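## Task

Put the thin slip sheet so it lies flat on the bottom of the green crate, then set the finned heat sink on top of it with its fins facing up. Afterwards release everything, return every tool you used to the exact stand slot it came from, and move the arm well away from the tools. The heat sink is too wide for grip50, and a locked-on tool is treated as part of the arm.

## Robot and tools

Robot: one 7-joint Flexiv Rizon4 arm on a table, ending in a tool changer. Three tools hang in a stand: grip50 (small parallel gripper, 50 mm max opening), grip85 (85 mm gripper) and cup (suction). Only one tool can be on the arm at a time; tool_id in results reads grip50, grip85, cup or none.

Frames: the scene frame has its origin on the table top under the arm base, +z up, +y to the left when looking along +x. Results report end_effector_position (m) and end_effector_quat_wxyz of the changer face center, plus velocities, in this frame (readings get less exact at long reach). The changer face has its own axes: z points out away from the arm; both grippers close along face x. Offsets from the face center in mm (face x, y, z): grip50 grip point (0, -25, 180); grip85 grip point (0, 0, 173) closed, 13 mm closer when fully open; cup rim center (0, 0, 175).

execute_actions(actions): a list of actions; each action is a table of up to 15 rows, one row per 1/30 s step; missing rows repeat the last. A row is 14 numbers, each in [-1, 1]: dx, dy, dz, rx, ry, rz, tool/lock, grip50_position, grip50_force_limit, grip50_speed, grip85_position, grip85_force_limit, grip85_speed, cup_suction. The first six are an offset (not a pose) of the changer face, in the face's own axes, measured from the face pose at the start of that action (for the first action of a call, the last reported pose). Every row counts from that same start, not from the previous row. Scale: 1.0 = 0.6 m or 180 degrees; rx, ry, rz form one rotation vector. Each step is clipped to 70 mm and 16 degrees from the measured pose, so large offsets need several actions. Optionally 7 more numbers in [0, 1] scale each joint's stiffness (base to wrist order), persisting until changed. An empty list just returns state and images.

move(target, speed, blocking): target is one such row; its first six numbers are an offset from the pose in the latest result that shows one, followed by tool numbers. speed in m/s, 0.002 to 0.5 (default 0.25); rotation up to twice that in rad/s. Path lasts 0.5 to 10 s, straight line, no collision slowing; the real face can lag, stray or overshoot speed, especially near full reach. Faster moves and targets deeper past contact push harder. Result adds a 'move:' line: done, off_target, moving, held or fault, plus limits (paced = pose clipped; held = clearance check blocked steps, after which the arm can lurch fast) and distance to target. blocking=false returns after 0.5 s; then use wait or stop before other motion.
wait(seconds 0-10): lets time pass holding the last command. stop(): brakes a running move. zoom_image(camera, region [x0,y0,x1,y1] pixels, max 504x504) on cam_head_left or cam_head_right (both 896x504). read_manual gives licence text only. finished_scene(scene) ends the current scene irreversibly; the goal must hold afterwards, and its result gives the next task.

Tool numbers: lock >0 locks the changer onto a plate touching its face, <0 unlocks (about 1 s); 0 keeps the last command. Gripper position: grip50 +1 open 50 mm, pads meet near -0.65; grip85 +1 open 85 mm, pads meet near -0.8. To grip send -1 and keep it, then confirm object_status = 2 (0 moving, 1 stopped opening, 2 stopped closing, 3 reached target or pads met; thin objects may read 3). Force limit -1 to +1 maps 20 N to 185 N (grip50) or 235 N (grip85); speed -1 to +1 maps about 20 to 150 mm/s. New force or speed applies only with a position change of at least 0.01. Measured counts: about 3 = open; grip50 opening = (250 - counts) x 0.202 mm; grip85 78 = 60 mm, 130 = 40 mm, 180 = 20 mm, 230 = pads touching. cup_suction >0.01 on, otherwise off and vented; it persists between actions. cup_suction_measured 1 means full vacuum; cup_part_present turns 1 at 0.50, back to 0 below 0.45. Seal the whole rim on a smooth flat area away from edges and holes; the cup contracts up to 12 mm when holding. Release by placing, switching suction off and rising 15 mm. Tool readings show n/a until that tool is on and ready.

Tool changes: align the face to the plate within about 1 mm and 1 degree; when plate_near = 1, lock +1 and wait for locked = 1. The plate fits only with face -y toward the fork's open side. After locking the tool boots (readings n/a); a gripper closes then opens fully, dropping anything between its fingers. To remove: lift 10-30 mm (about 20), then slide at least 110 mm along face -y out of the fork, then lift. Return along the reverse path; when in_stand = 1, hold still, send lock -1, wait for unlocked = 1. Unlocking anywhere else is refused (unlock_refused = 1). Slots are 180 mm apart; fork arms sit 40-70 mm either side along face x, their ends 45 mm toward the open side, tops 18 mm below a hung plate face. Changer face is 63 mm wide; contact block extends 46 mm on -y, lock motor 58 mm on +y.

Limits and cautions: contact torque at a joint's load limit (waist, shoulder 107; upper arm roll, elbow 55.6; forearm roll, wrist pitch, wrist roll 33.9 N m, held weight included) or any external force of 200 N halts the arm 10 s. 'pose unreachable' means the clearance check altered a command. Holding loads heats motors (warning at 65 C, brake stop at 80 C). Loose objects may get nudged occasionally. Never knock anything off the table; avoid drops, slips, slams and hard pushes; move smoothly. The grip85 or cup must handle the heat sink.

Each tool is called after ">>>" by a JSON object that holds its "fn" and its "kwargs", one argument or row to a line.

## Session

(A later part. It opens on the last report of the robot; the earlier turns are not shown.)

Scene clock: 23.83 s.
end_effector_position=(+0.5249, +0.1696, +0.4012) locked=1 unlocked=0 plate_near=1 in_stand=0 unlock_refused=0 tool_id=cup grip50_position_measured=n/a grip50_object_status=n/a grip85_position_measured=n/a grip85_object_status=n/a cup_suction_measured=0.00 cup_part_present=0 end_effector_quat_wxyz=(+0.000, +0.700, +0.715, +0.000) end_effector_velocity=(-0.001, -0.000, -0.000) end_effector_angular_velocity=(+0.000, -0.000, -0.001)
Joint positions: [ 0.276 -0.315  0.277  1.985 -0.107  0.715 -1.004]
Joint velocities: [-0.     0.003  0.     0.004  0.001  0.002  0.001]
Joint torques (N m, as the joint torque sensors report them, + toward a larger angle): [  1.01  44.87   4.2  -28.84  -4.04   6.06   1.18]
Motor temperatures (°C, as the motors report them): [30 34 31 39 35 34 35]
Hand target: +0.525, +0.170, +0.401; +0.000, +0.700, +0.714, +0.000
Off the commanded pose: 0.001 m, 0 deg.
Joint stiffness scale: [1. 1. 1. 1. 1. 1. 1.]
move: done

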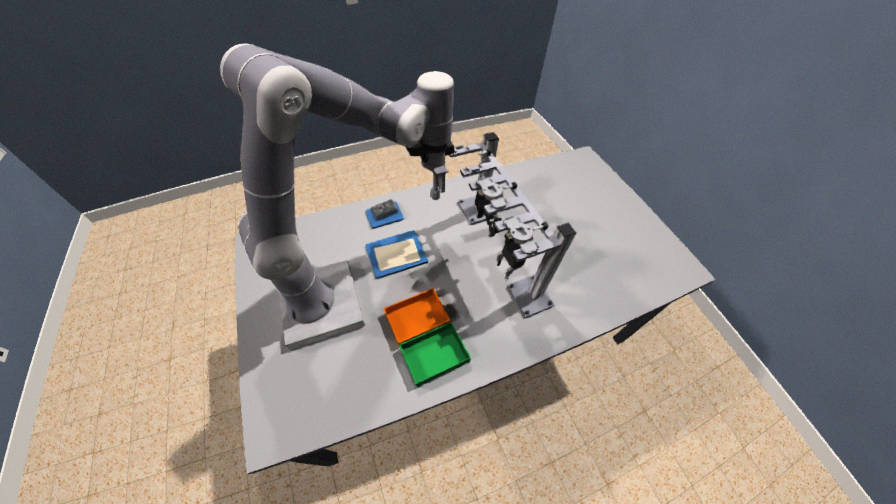

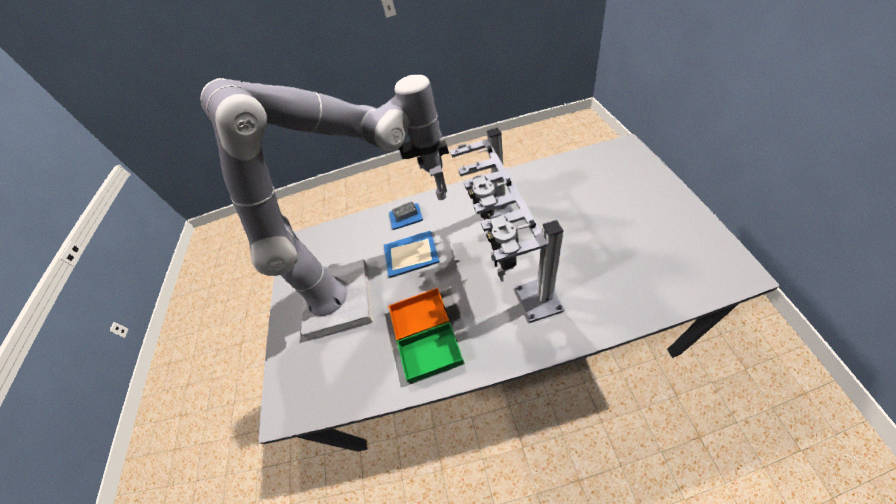

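>>> {"fn": "move", "kwargs": {
  "target": [-0.0932, -0.2952, 0.2987, 0, 0, 0.0228, 0, 0, 0, 0, 1, 0, 0, 0],
  "speed": 0.35
}}

Scene clock: 25.67 s.
end_effector_position=(+0.3497, +0.1106, +0.2215) locked=1 unlocked=0 plate_near=1 in_stand=0 unlock_refused=0 tool_id=cup grip50_position_measured=n/a grip50_object_status=n/a grip85_position_measured=n/a grip85_object_status=n/a cup_suction_measured=0.00 cup_part_present=0 end_effector_quat_wxyz=(+0.000, +0.725, +0.689, +0.000) end_effector_velocity=(+0.000, -0.000, -0.001) end_effector_angular_velocity=(-0.004, -0.007, -0.000)
Joint positions: [ 0.514 -0.478  0.017  2.65  -0.307  1.556 -0.706]
Joint velocities: [ 0.026 -0.004 -0.025  0.006  0.     0.015  0.004]
Joint torques (N m, as the joint torque sensors report them, + toward a larger angle): [ 0.98 31.66  0.34 -8.69 -0.62  5.84  0.92]
Motor temperatures (°C, as the motors report them): [30 34 31 39 35 34 35]
Hand target: +0.350, +0.111, +0.221; +0.001, +0.725, +0.689, +0.000
Off the commanded pose: 0.001 m, 0 deg.
Joint stiffness scale: [1. 1. 1. 1. 1. 1. 1.]
move: done

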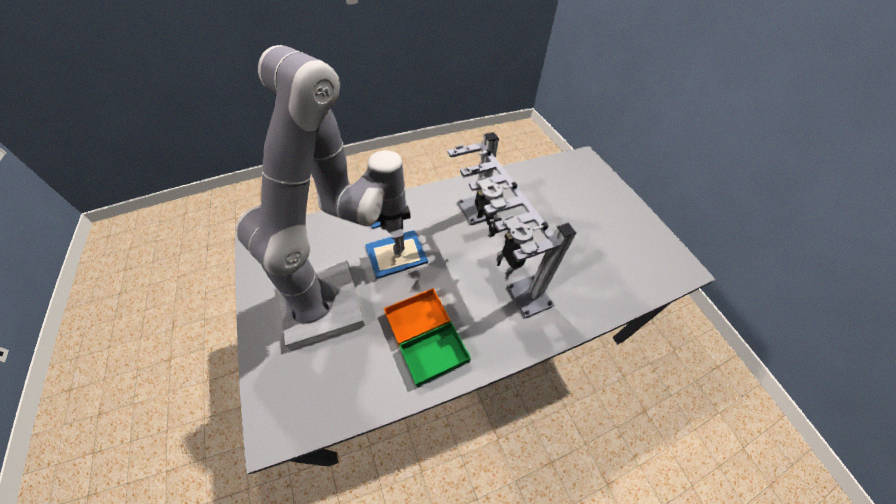

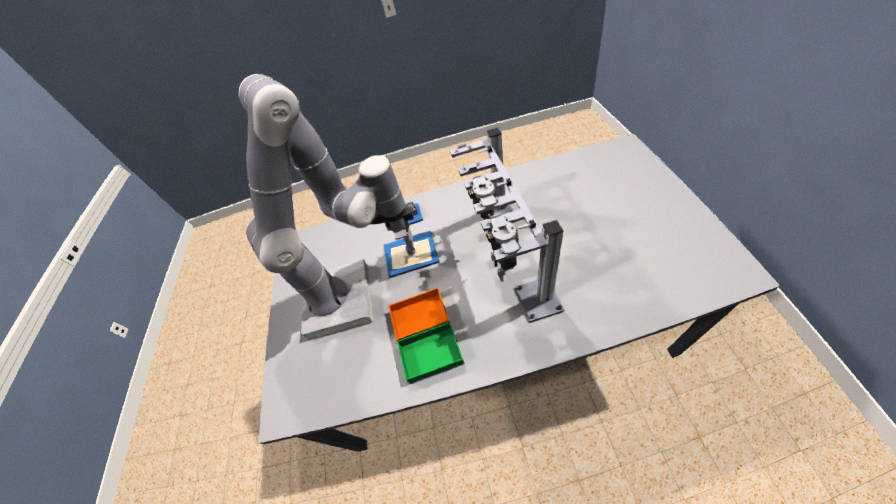

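>>> {"fn": "zoom_image", "kwargs": {
  "camera": "cam_head_left",
  "region": [360, 215, 435, 285]
}}

>>> {"fn": "zoom_image", "kwargs": {
  "camera": "cam_head_right",
  "region": [375, 215, 450, 285]
}}

Region (360, 215, 435, 285) of cam_head_left's 896x504 image, scaled by 6.720, with more detail than that image has; it fills the top 470 rows of this view, and the rest is white.

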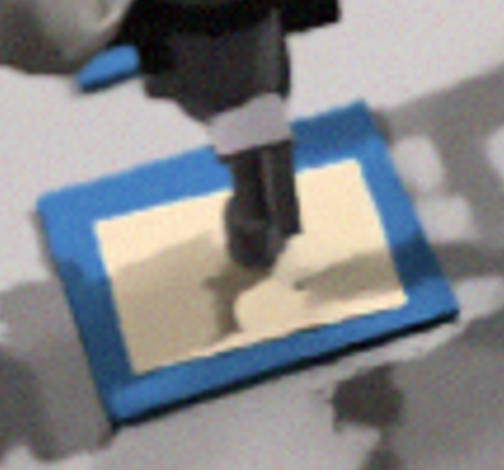

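Region (375, 215, 450, 285) of cam_head_right's 896x504 image, scaled by 6.720, with more detail than that image has; it fills the top 470 rows of this view, and the rest is white.

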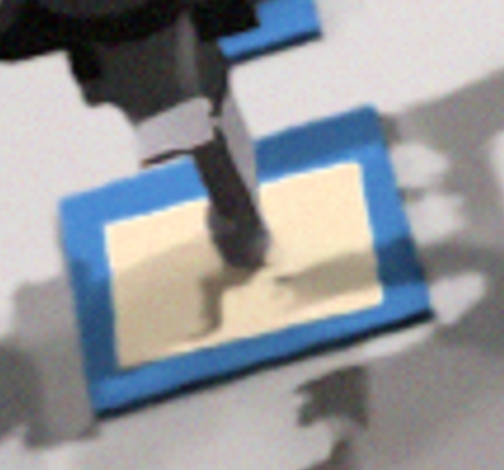

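>>> {"fn": "move", "kwargs": {
  "target": [0, 0, 0.0333, 0, 0, 0, 0, 0, 0, 0, 1, 0, 0, 1],
  "speed": 0.05
}}

Scene clock: 26.93 s.
end_effector_position=(+0.3497, +0.1106, +0.2016) locked=1 unlocked=0 plate_near=1 in_stand=0 unlock_refused=0 tool_id=cup grip50_position_measured=n/a grip50_object_status=n/a grip85_position_measured=n/a grip85_object_status=n/a cup_suction_measured=0.88 cup_part_present=1 end_effector_quat_wxyz=(+0.000, +0.724, +0.689, -0.000) end_effector_velocity=(+0.000, -0.000, -0.001) end_effector_angular_velocity=(+0.000, -0.001, -0.001)
Joint positions: [ 0.562 -0.561 -0.031  2.647 -0.305  1.639 -0.704]
Joint velocities: [ 0.004 -0.005 -0.003 -0.     0.002  0.005  0.   ]
Joint torques (N m, as the joint torque sensors report them, + toward a larger angle): [ 1.39 34.36 -0.41 -6.98  0.69  6.21  1.07]
Motor temperatures (°C, as the motors report them): [30 34 31 39 35 34 35]
Hand target: +0.350, +0.111, +0.202; +0.000, +0.725, +0.689, +0.000
Off the commanded pose: 0.000 m, 0 deg.
Joint stiffness scale: [1. 1. 1. 1. 1. 1. 1.]
move: done

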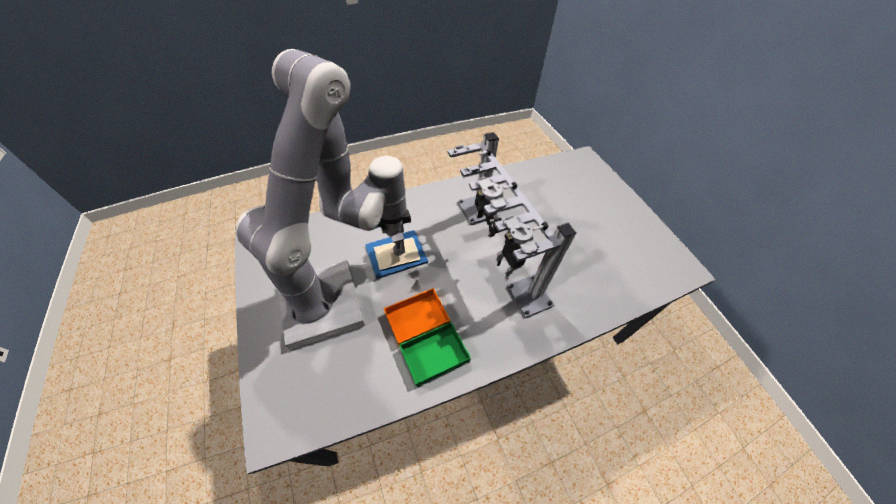

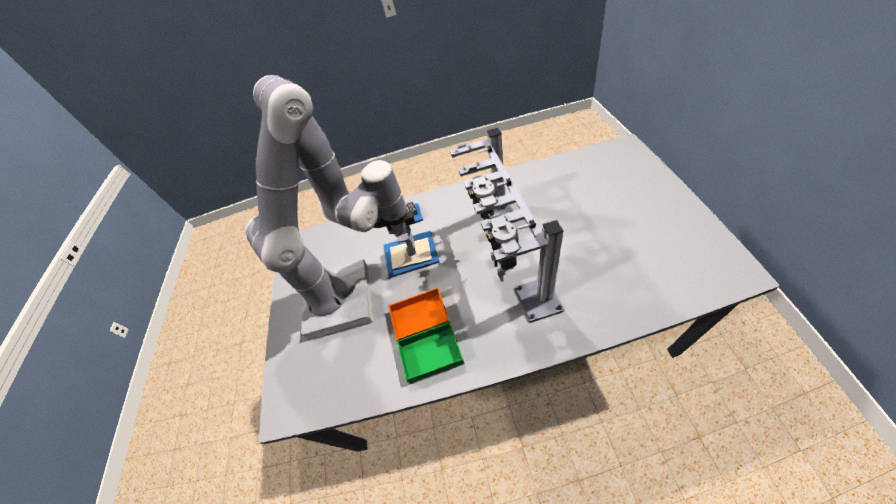

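>>> {"fn": "move", "kwargs": {
  "target": [-0.2447, 0.1297, -0.114, 0, 0, -0.0394, 0, 0, 0, 0, 1, 0, 0, 1],
  "speed": 0.3
}}

Scene clock: 28.93 s.
end_effector_position=(+0.4193, -0.0397, +0.2697) locked=1 unlocked=0 plate_near=1 in_stand=0 unlock_refused=0 tool_id=cup grip50_position_measured=n/a grip50_object_status=n/a grip85_position_measured=n/a grip85_object_status=n/a cup_suction_measured=0.91 cup_part_present=1 end_effector_quat_wxyz=(-0.000, +0.680, +0.733, -0.000) end_effector_velocity=(+0.001, +0.000, +0.000) end_effector_angular_velocity=(+0.005, +0.004, +0.001)
Joint positions: [-0.072 -0.374  0.213  2.466 -0.237  1.251 -1.314]
Joint velocities: [-0.01  -0.001  0.012 -0.008  0.01  -0.011 -0.01 ]
Joint torques (N m, as the joint torque sensors report them, + toward a larger angle): [ -1.93  35.4    3.87 -18.1   -1.72   4.53  -0.68]
Motor temperatures (°C, as the motors report them): [30 34 31 39 35 34 35]
Hand target: +0.419, -0.040, +0.270; -0.001, +0.680, +0.733, -0.000
Off the commanded pose: 0.001 m, 0 deg.
Joint stiffness scale: [1. 1. 1. 1. 1. 1. 1.]
move: done

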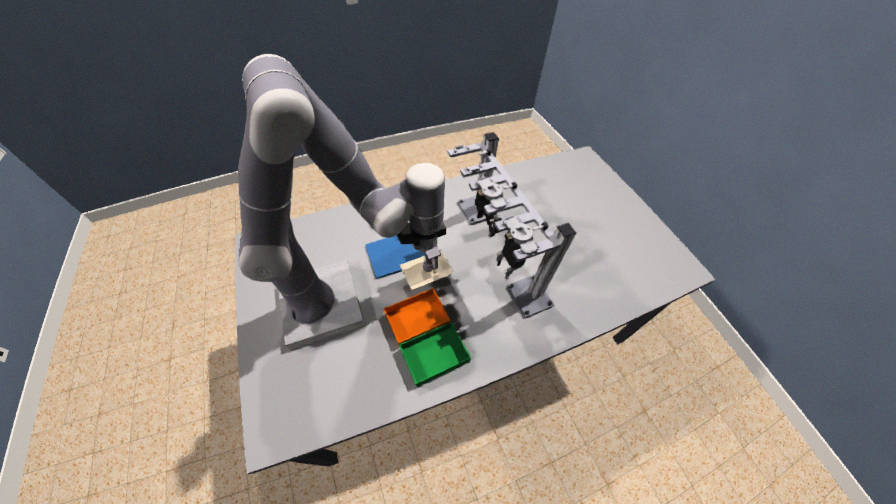

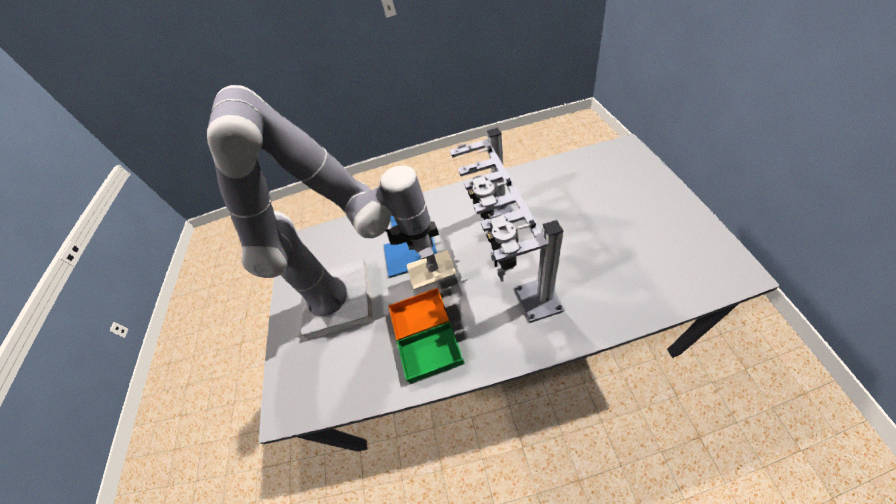

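>>> {"fn": "move", "kwargs": {
  "target": [-0.4442, -0.1494, 0.0545, 0, 0, 0, 0, 0, 0, 0, 1, 0, 0, 1],
  "speed": 0.35
}}

>>> {"fn": "zoom_image", "kwargs": {
  "camera": "cam_head_left",
  "region": [395, 315, 475, 395]
}}

>>> {"fn": "zoom_image", "kwargs": {
  "camera": "cam_head_right",
  "region": [390, 312, 470, 392]
}}

Scene clock: 30.70 s.
end_effector_position=(+0.3493, -0.3110, +0.2366) locked=1 unlocked=0 plate_near=1 in_stand=0 unlock_refused=0 tool_id=cup grip50_position_measured=n/a grip50_object_status=n/a grip85_position_measured=n/a grip85_object_status=n/a cup_suction_measured=0.91 cup_part_present=1 end_effector_quat_wxyz=(-0.001, +0.681, +0.733, +0.000) end_effector_velocity=(+0.001, -0.001, -0.000) end_effector_angular_velocity=(+0.003, -0.000, +0.002)
Joint positions: [-0.619 -0.524  0.118  2.339 -0.197  1.279 -1.995]
Joint velocities: [-0.007 -0.002  0.006 -0.005  0.001 -0.004 -0.005]
Joint torques (N m, as the joint torque sensors report them, + toward a larger angle): [ -1.55  41.76   3.56 -17.14  -1.52   4.57  -0.49]
Motor temperatures (°C, as the motors report them): [30 35 31 39 35 34 35]
Hand target: +0.349, -0.311, +0.236; -0.001, +0.680, +0.733, +0.001
Off the commanded pose: 0.001 m, 0 deg.
Joint stiffness scale: [1. 1. 1. 1. 1. 1. 1.]
move: done

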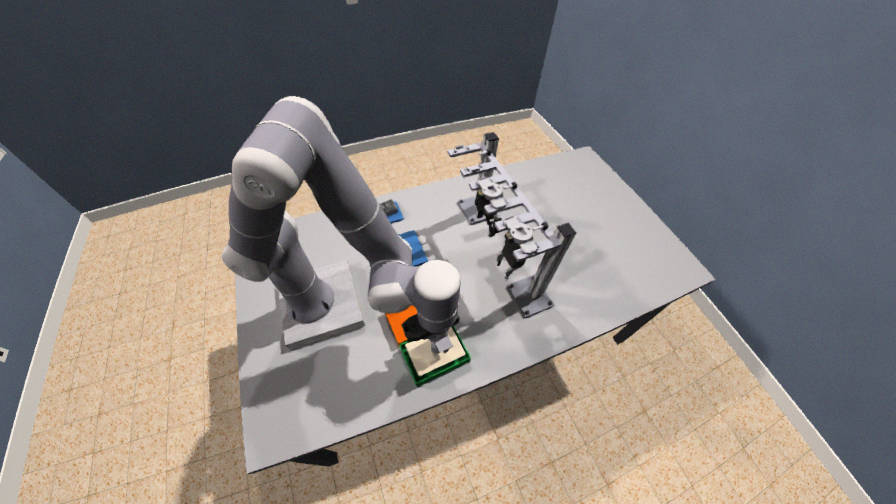

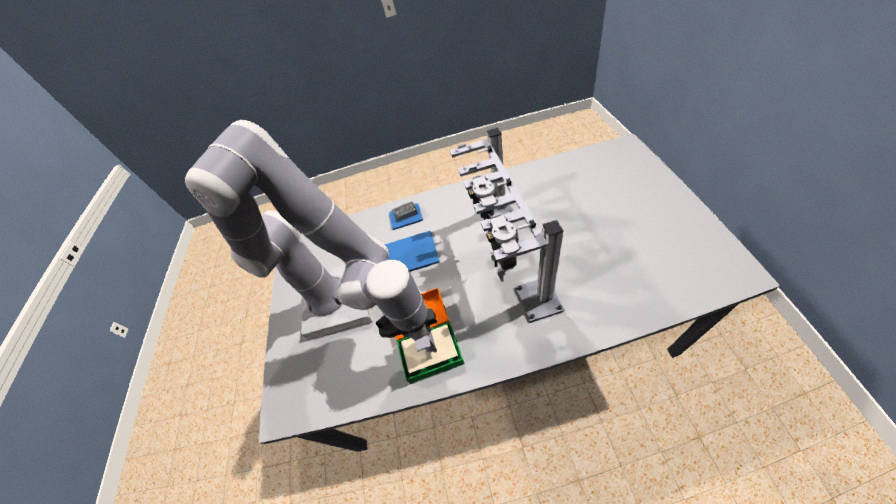

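Region (395, 315, 475, 395) of cam_head_left's 896x504 image, scaled by 6.300, with more detail than that image has.

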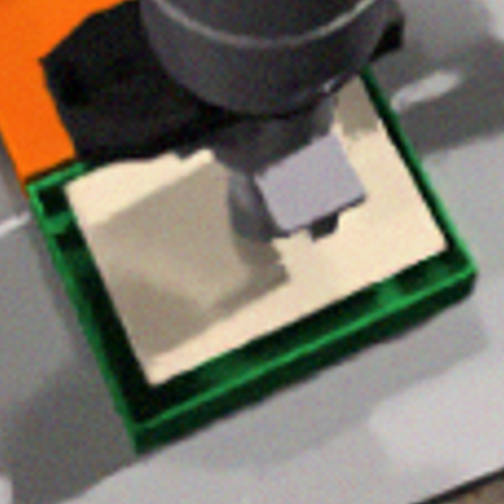

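Region (390, 312, 470, 392) of cam_head_right's 896x504 image, scaled by 6.300, with more detail than that image has.

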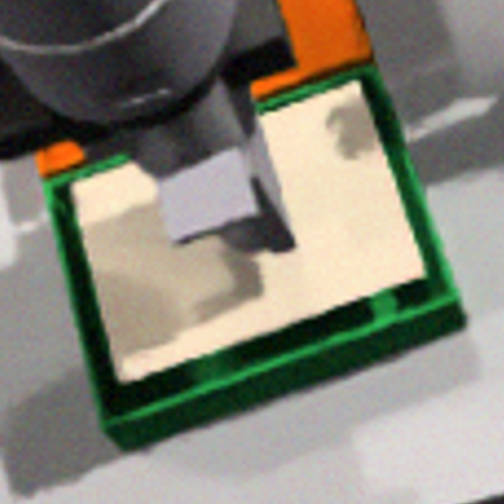

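>>> {"fn": "move", "kwargs": {
  "target": [-0.0018, -0.0045, 0.0727, -0.0004, -0.0005, 0, 0, 0, 0, 0, 1, 0, 0, 1],
  "speed": 0.1
}}

>>> {"fn": "zoom_image", "kwargs": {
  "camera": "cam_head_left",
  "region": [395, 315, 475, 395]
}}

>>> {"fn": "zoom_image", "kwargs": {
  "camera": "cam_head_right",
  "region": [390, 312, 470, 392]
}}

Scene clock: 32.70 s.
end_effector_position=(+0.3468, -0.3122, +0.1931) locked=1 unlocked=0 plate_near=1 in_stand=0 unlock_refused=0 tool_id=cup grip50_position_measured=n/a grip50_object_status=n/a grip85_position_measured=n/a grip85_object_status=n/a cup_suction_measured=0.91 cup_part_present=1 end_effector_quat_wxyz=(-0.000, +0.680, +0.733, +0.000) end_effector_velocity=(+0.000, -0.000, -0.001) end_effector_angular_velocity=(-0.001, -0.001, -0.001)
Joint positions: [-0.582 -0.648  0.063  2.338 -0.222  1.407 -1.98 ]
Joint velocities: [ 0.003 -0.004 -0.003 -0.001  0.001  0.005  0.001]
Joint torques (N m, as the joint torque sensors report them, + toward a larger angle): [  1.6   43.67   1.1  -13.48  -1.34   6.07   1.  ]
Motor temperatures (°C, as the motors report them): [30 35 31 39 35 34 35]
Hand target: +0.347, -0.312, +0.193; +0.000, +0.680, +0.733, +0.000
Off the commanded pose: 0.000 m, 0 deg.
Joint stiffness scale: [1. 1. 1. 1. 1. 1. 1.]
move: done

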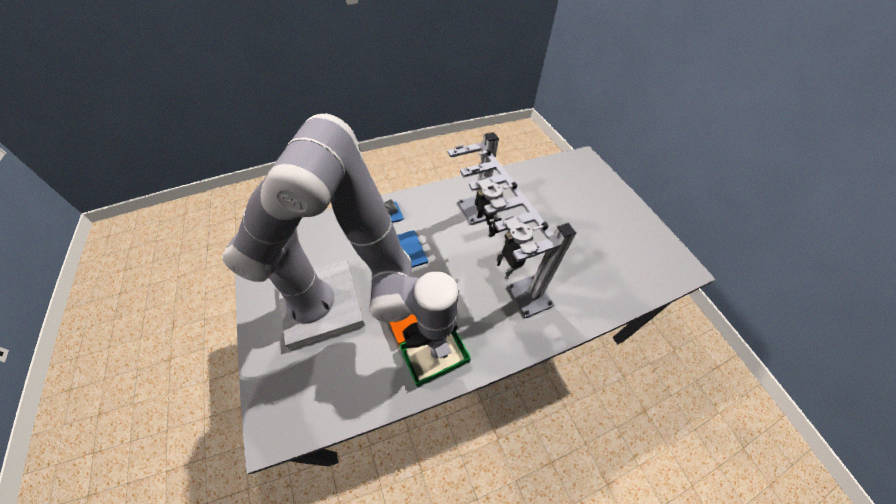

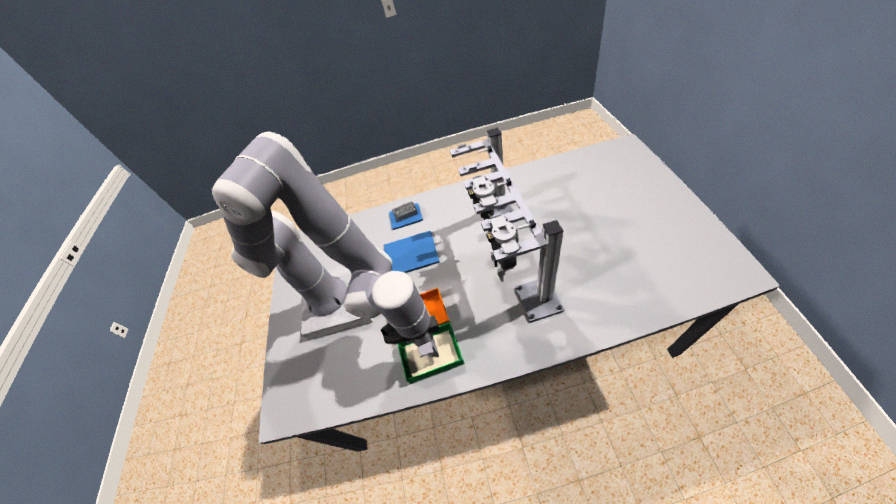

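Region (395, 315, 475, 395) of cam_head_left's 896x504 image, scaled by 6.300, with more detail than that image has.

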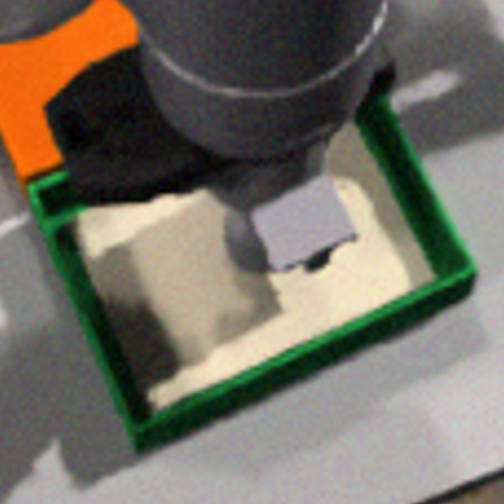

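Region (390, 312, 470, 392) of cam_head_right's 896x504 image, scaled by 6.300, with more detail than that image has.

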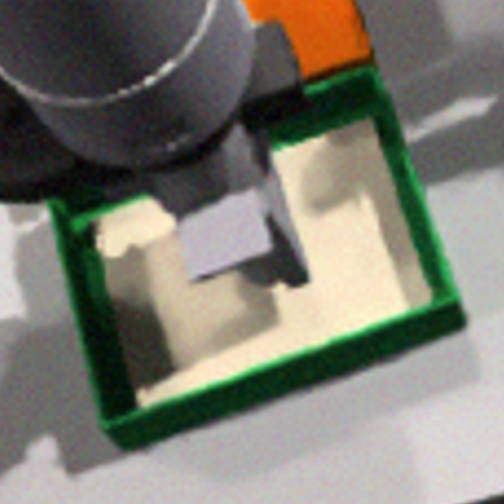

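>>> {"fn": "execute_actions", "kwargs": {
  "actions": [
    [[0,0,0.001,0,0,0,0,0,0,0,1,0,0,1],[0,0,0.002,0,0,0,0,0,0,0,1,0,0,1],[0,0,0.003,0,0,0,0,0,0,0,1,0,0,1],[0,0,0.004,0,0,0,0,0,0,0,1,0,0,1],[0,0,0.005,0,0,0,0,0,0,0,1,0,0,1],[0,0,0.006,0,0,0,0,0,0,0,1,0,0,1],[0,0,0.007,0,0,0,0,0,0,0,1,0,0,1],[0,0,0.0078,0,0,0,0,0,0,0,1,0,0,1],[0,0,0.0084,0,0,0,0,0,0,0,1,0,0,1],[0,0,0.0088,0,0,0,0,0,0,0,1,0,0,1],[0,0,0.0088,0,0,0,0,0,0,0,1,0,0,1],[0,0,0.0088,0,0,0,0,0,0,0,1,0,0,1],[0,0,0.0088,0,0,0,0,0,0,0,1,0,0,1],[0,0,0.0088,0,0,0,0,0,0,0,1,0,0,0]]
  ]
}}

>>> {"fn": "wait", "kwargs": {
  "seconds": 0.5
}}

Scene clock: 33.63 s.
end_effector_position=(+0.3471, -0.3125, +0.1885) locked=1 unlocked=0 plate_near=1 in_stand=0 unlock_refused=0 tool_id=cup grip50_position_measured=n/a grip50_object_status=n/a grip85_position_measured=n/a grip85_object_status=n/a cup_suction_measured=0.21 cup_part_present=0 end_effector_quat_wxyz=(+0.001, +0.680, +0.733, +0.001) end_effector_velocity=(+0.008, -0.005, +0.008) end_effector_angular_velocity=(-0.016, -0.027, +0.001)
Joint positions: [-0.577 -0.663  0.057  2.336 -0.222  1.421 -1.979]
Joint velocities: [ 0.001  0.01  -0.002 -0.008 -0.001  0.015 -0.001]
Joint torques (N m, as the joint torque sensors report them, + toward a larger angle): [  2.32  31.79   1.5  -10.27  -1.24   4.26   0.99]
Motor temperatures (°C, as the motors report them): [30 35 31 39 35 34 35]
Hand target: +0.347, -0.312, +0.188; -0.000, +0.680, +0.733, +0.000
Off the commanded pose: 0.001 m, 0 deg.
Joint stiffness scale: [1. 1. 1. 1. 1. 1. 1.]
Step readings (end_effector_position):
0: (+0.3468, -0.3122, +0.1930)
1: (+0.3468, -0.3122, +0.1929)
2: (+0.3467, -0.3122, +0.1927)
4: (+0.3466, -0.3122, +0.1918)
8: (+0.3466, -0.3122, +0.1896)
15: end_effector_position above

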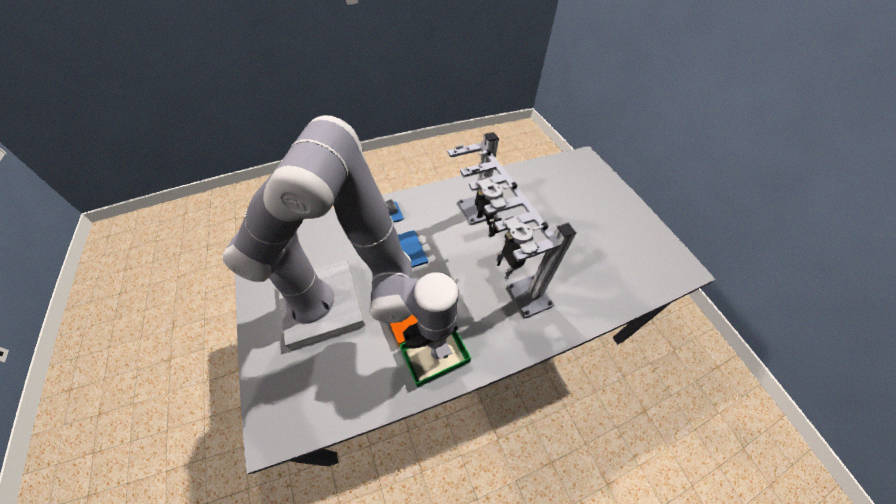

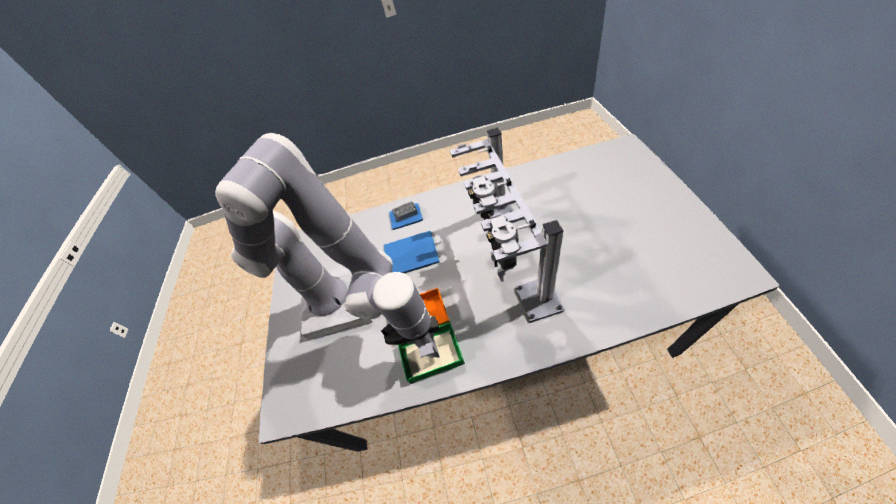

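Scene clock: 34.13 s.
end_effector_position=(+0.3475, -0.3127, +0.1888) locked=1 unlocked=0 plate_near=1 in_stand=0 unlock_refused=0 tool_id=cup grip50_position_measured=n/a grip50_object_status=n/a grip85_position_measured=n/a grip85_object_status=n/a cup_suction_measured=0.00 cup_part_present=0 end_effector_quat_wxyz=(+0.001, +0.680, +0.733, +0.001) end_effector_velocity=(+0.000, -0.000, +0.000) end_effector_angular_velocity=(-0.000, -0.000, +0.000)
Joint positions: [-0.577 -0.662  0.057  2.335 -0.222  1.422 -1.979]
Joint velocities: [-0.    -0.     0.    -0.    -0.001  0.     0.001]
Joint torques (N m, as the joint torque sensors report them, + toward a larger angle): [ 1.52 33.82  1.03 -9.92 -1.16  4.16  0.8 ]
Motor temperatures (°C, as the motors report them): [30 35 31 39 35 34 35]
Hand target: +0.347, -0.312, +0.188; -0.000, +0.680, +0.733, +0.000
Off the commanded pose: 0.001 m, 0 deg.
Joint stiffness scale: [1. 1. 1. 1. 1. 1. 1.]
wait: 0.50 s; at rest by 0.17 s

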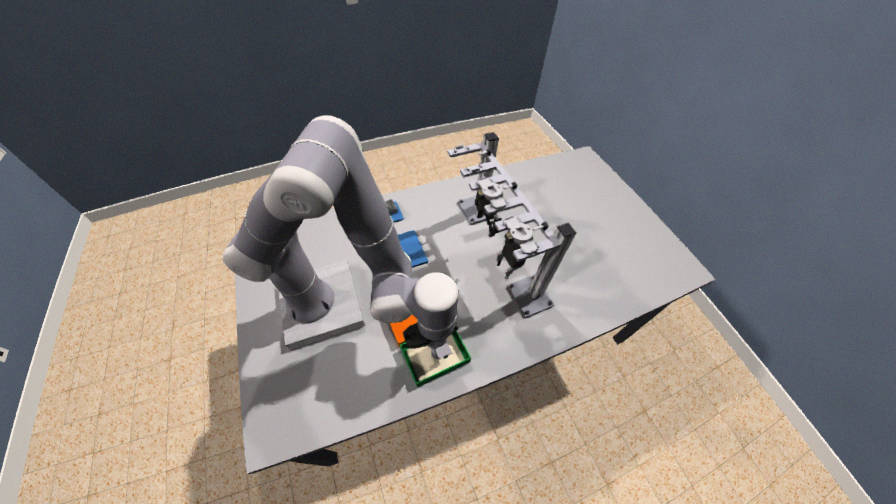

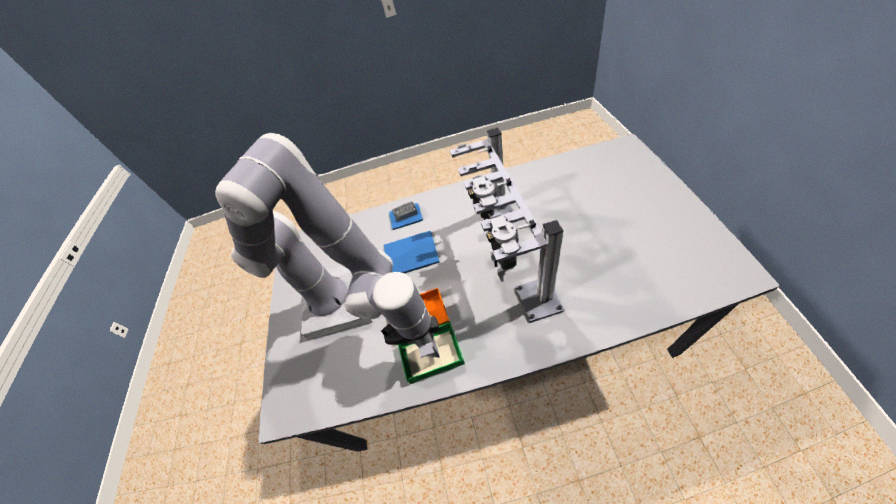

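>>> {"fn": "move", "kwargs": {
  "target": [0, 0, -0.075, 0, 0, 0, 0, 0, 0, 0, 1, 0, 0, 0],
  "speed": 0.15
}}

Scene clock: 35.23 s.
end_effector_position=(+0.3472, -0.3125, +0.2336) locked=1 unlocked=0 plate_near=1 in_stand=0 unlock_refused=0 tool_id=cup grip50_position_measured=n/a grip50_object_status=n/a grip85_position_measured=n/a grip85_object_status=n/a cup_suction_measured=0.00 cup_part_present=0 end_effector_quat_wxyz=(+0.002, +0.680, +0.733, +0.001) end_effector_velocity=(+0.000, +0.000, +0.001) end_effector_angular_velocity=(+0.001, -0.000, +0.000)
Joint positions: [-0.619 -0.532  0.111  2.344 -0.201  1.297 -1.997]
Joint velocities: [-0.004  0.003  0.004 -0.    -0.    -0.004 -0.   ]
Joint torques (N m, as the joint torque sensors report them, + toward a larger angle): [ -2.68  42.13   3.3  -16.59  -1.24   4.59  -0.7 ]
Motor temperatures (°C, as the motors report them): [30 35 31 39 35 34 35]
Hand target: +0.347, -0.313, +0.234; +0.001, +0.680, +0.733, +0.001
Off the commanded pose: 0.000 m, 0 deg.
Joint stiffness scale: [1. 1. 1. 1. 1. 1. 1.]
move: done

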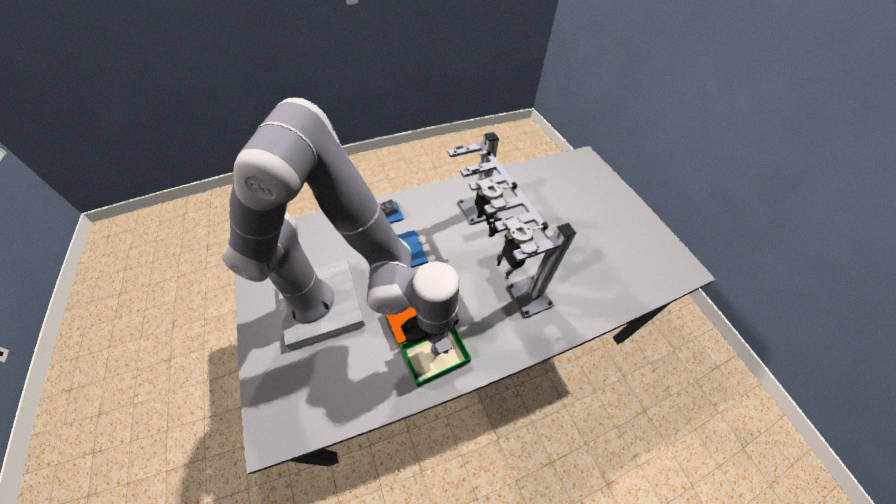

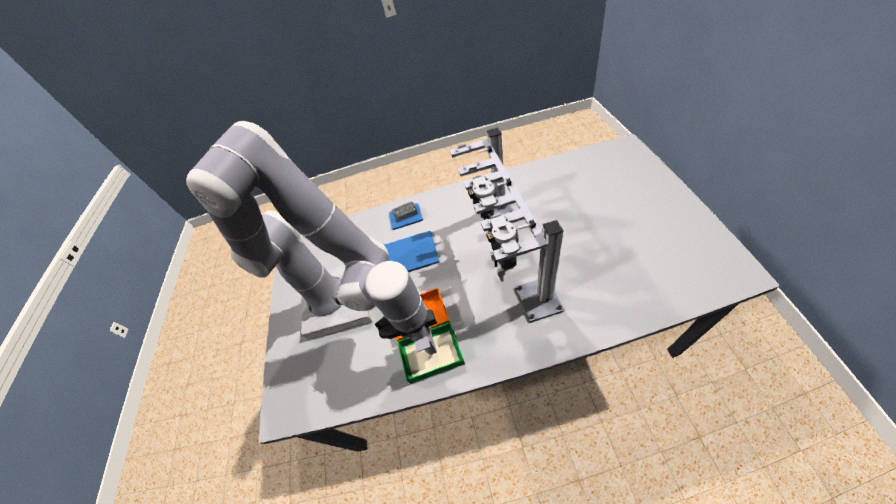

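>>> {"fn": "move", "kwargs": {
  "target": [0.7788, 0.3564, -0.2804, 0.0013, 0.0005, 0.0172, 0, 0, 0, 0, 1, 0, 0, 0],
  "speed": 0.45
}}

Scene clock: 37.77 s.
end_effector_position=(+0.5256, +0.1681, +0.4020) locked=1 unlocked=0 plate_near=1 in_stand=0 unlock_refused=0 tool_id=cup grip50_position_measured=n/a grip50_object_status=n/a grip85_position_measured=n/a grip85_object_status=n/a cup_suction_measured=0.00 cup_part_present=0 end_effector_quat_wxyz=(+0.001, +0.700, +0.715, -0.001) end_effector_velocity=(+0.001, +0.001, +0.000) end_effector_angular_velocity=(-0.001, +0.000, +0.001)
Joint positions: [ 0.101 -0.352  0.458  1.97  -0.2    0.706 -0.95 ]
Joint velocities: [ 0.001 -0.002  0.    -0.005 -0.001 -0.003  0.001]
Joint torques (N m, as the joint torque sensors report them, + toward a larger angle): [  1.48  43.15   4.81 -30.17  -5.06   4.45   1.01]
Motor temperatures (°C, as the motors report them): [30 35 31 39 35 34 35]
Hand target: +0.526, +0.168, +0.402; +0.001, +0.700, +0.714, -0.001
Off the commanded pose: 0.001 m, 0 deg.
Joint stiffness scale: [1. 1. 1. 1. 1. 1. 1.]
move: done; limits=paced

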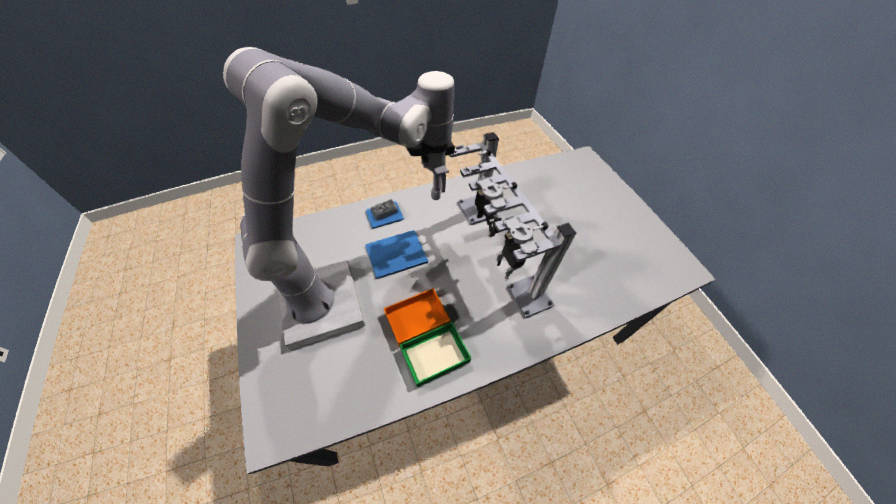

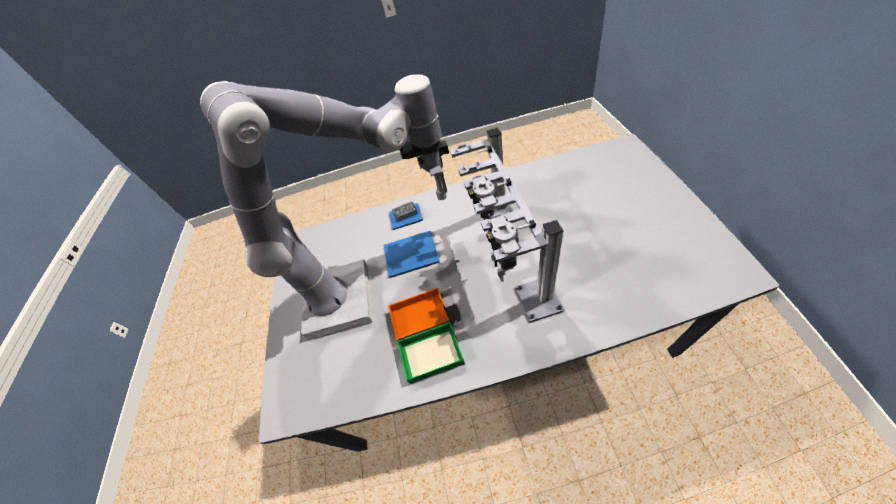

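>>> {"fn": "execute_actions", "kwargs": {
  "actions": []
}}

Scene clock: 38.50 s.
end_effector_position=(+0.5257, +0.1682, +0.4020) locked=1 unlocked=0 plate_near=1 in_stand=0 unlock_refused=0 tool_id=cup grip50_position_measured=n/a grip50_object_status=n/a grip85_position_measured=n/a grip85_object_status=n/a cup_suction_measured=0.00 cup_part_present=0 end_effector_quat_wxyz=(+0.001, +0.700, +0.714, -0.001) end_effector_velocity=(+0.000, +0.000, +0.000) end_effector_angular_velocity=(+0.000, -0.000, +0.000)
Joint positions: [ 0.101 -0.352  0.458  1.97  -0.2    0.706 -0.949]
Joint velocities: [-0.     0.    -0.    -0.     0.    -0.    -0.001]
Joint torques (N m, as the joint torque sensors report them, + toward a larger angle): [  1.17  43.12   4.84 -30.11  -5.05   4.55   1.08]
Motor temperatures (°C, as the motors report them): [30 35 31 39 35 34 35]
Hand target: +0.526, +0.168, +0.402; +0.001, +0.700, +0.714, -0.001
Off the commanded pose: 0.001 m, 0 deg.
Joint stiffness scale: [1. 1. 1. 1. 1. 1. 1.]

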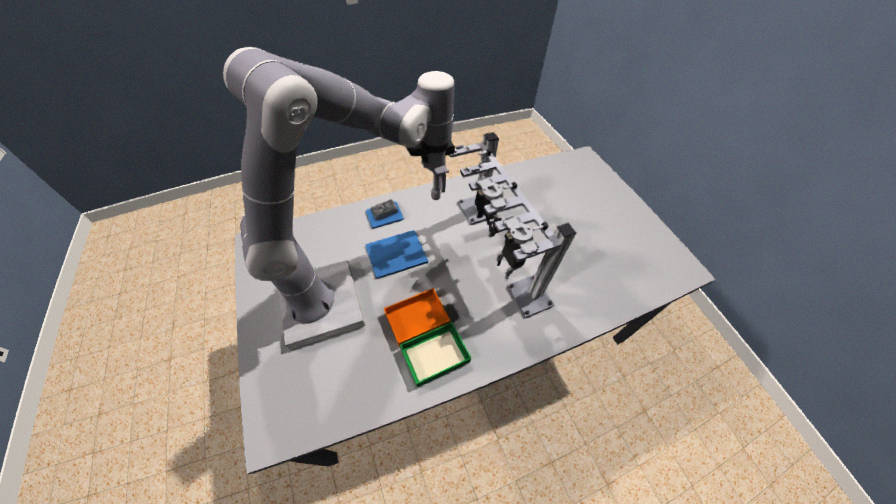

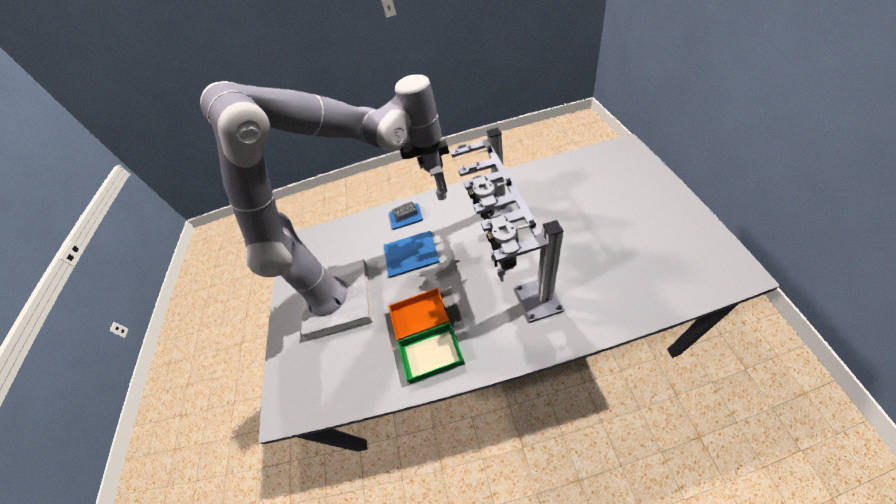

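>>> {"fn": "move", "kwargs": {
  "target": [0.0026, 0.1934, 0, 0, 0.0009, 0, 0, 0, 0, 0, 1, 0, 0, 0],
  "speed": 0.15
}}

>>> {"fn": "zoom_image", "kwargs": {
  "camera": "cam_head_left",
  "region": [420, 100, 560, 220]
}}

>>> {"fn": "zoom_image", "kwargs": {
  "camera": "cam_head_right",
  "region": [410, 100, 550, 220]
}}

Scene clock: 39.97 s.
end_effector_position=(+0.6415, +0.1721, +0.4026) locked=1 unlocked=0 plate_near=1 in_stand=0 unlock_refused=0 tool_id=cup grip50_position_measured=n/a grip50_object_status=n/a grip85_position_measured=n/a grip85_object_status=n/a cup_suction_measured=0.00 cup_part_present=0 end_effector_quat_wxyz=(-0.000, +0.700, +0.714, +0.000) end_effector_velocity=(+0.002, +0.000, +0.000) end_effector_angular_velocity=(-0.000, -0.000, -0.000)
Joint positions: [ 0.13  -0.58   0.395  1.62  -0.249  0.578 -1.01 ]
Joint velocities: [ 0.    -0.003  0.    -0.006 -0.001 -0.003 -0.   ]
Joint torques (N m, as the joint torque sensors report them, + toward a larger angle): [  0.93  56.66   8.21 -31.5   -5.33   4.63  -0.61]
Motor temperatures (°C, as the motors report them): [30 35 31 39 35 34 35]
Hand target: +0.642, +0.172, +0.403; -0.000, +0.700, +0.715, +0.000
Off the commanded pose: 0.001 m, 0 deg.
Joint stiffness scale: [1. 1. 1. 1. 1. 1. 1.]
move: done

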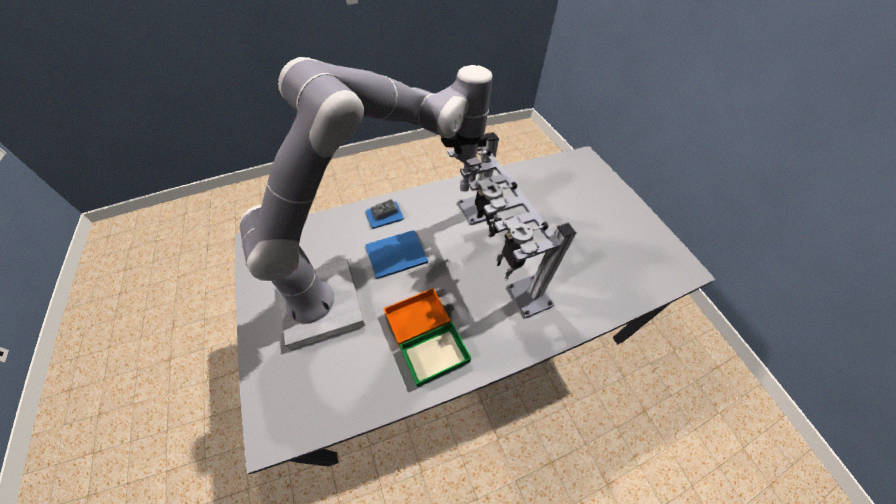

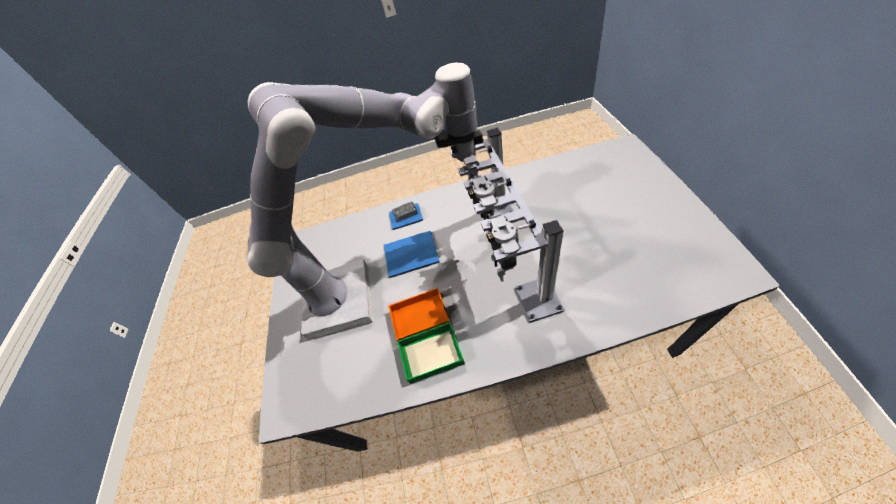

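Region (420, 100, 560, 220) of cam_head_left's 896x504 image, scaled by 3.600, with more detail than that image has; it fills the top 432 rows of this view, and the rest is white.

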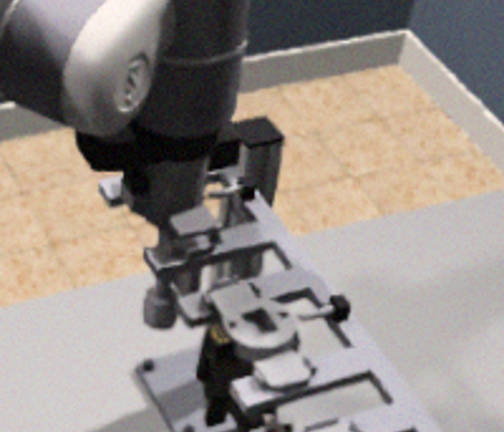

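Region (410, 100, 550, 220) of cam_head_right's 896x504 image, scaled by 3.600, with more detail than that image has; it fills the top 432 rows of this view, and the rest is white.

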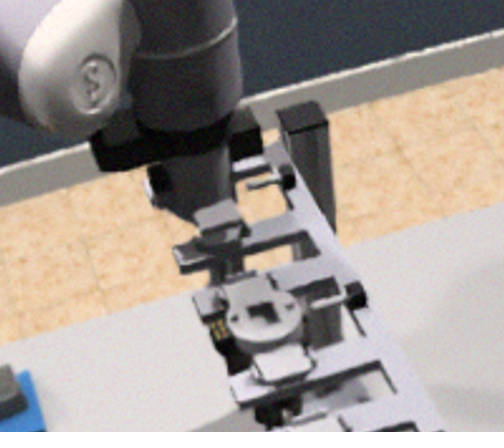

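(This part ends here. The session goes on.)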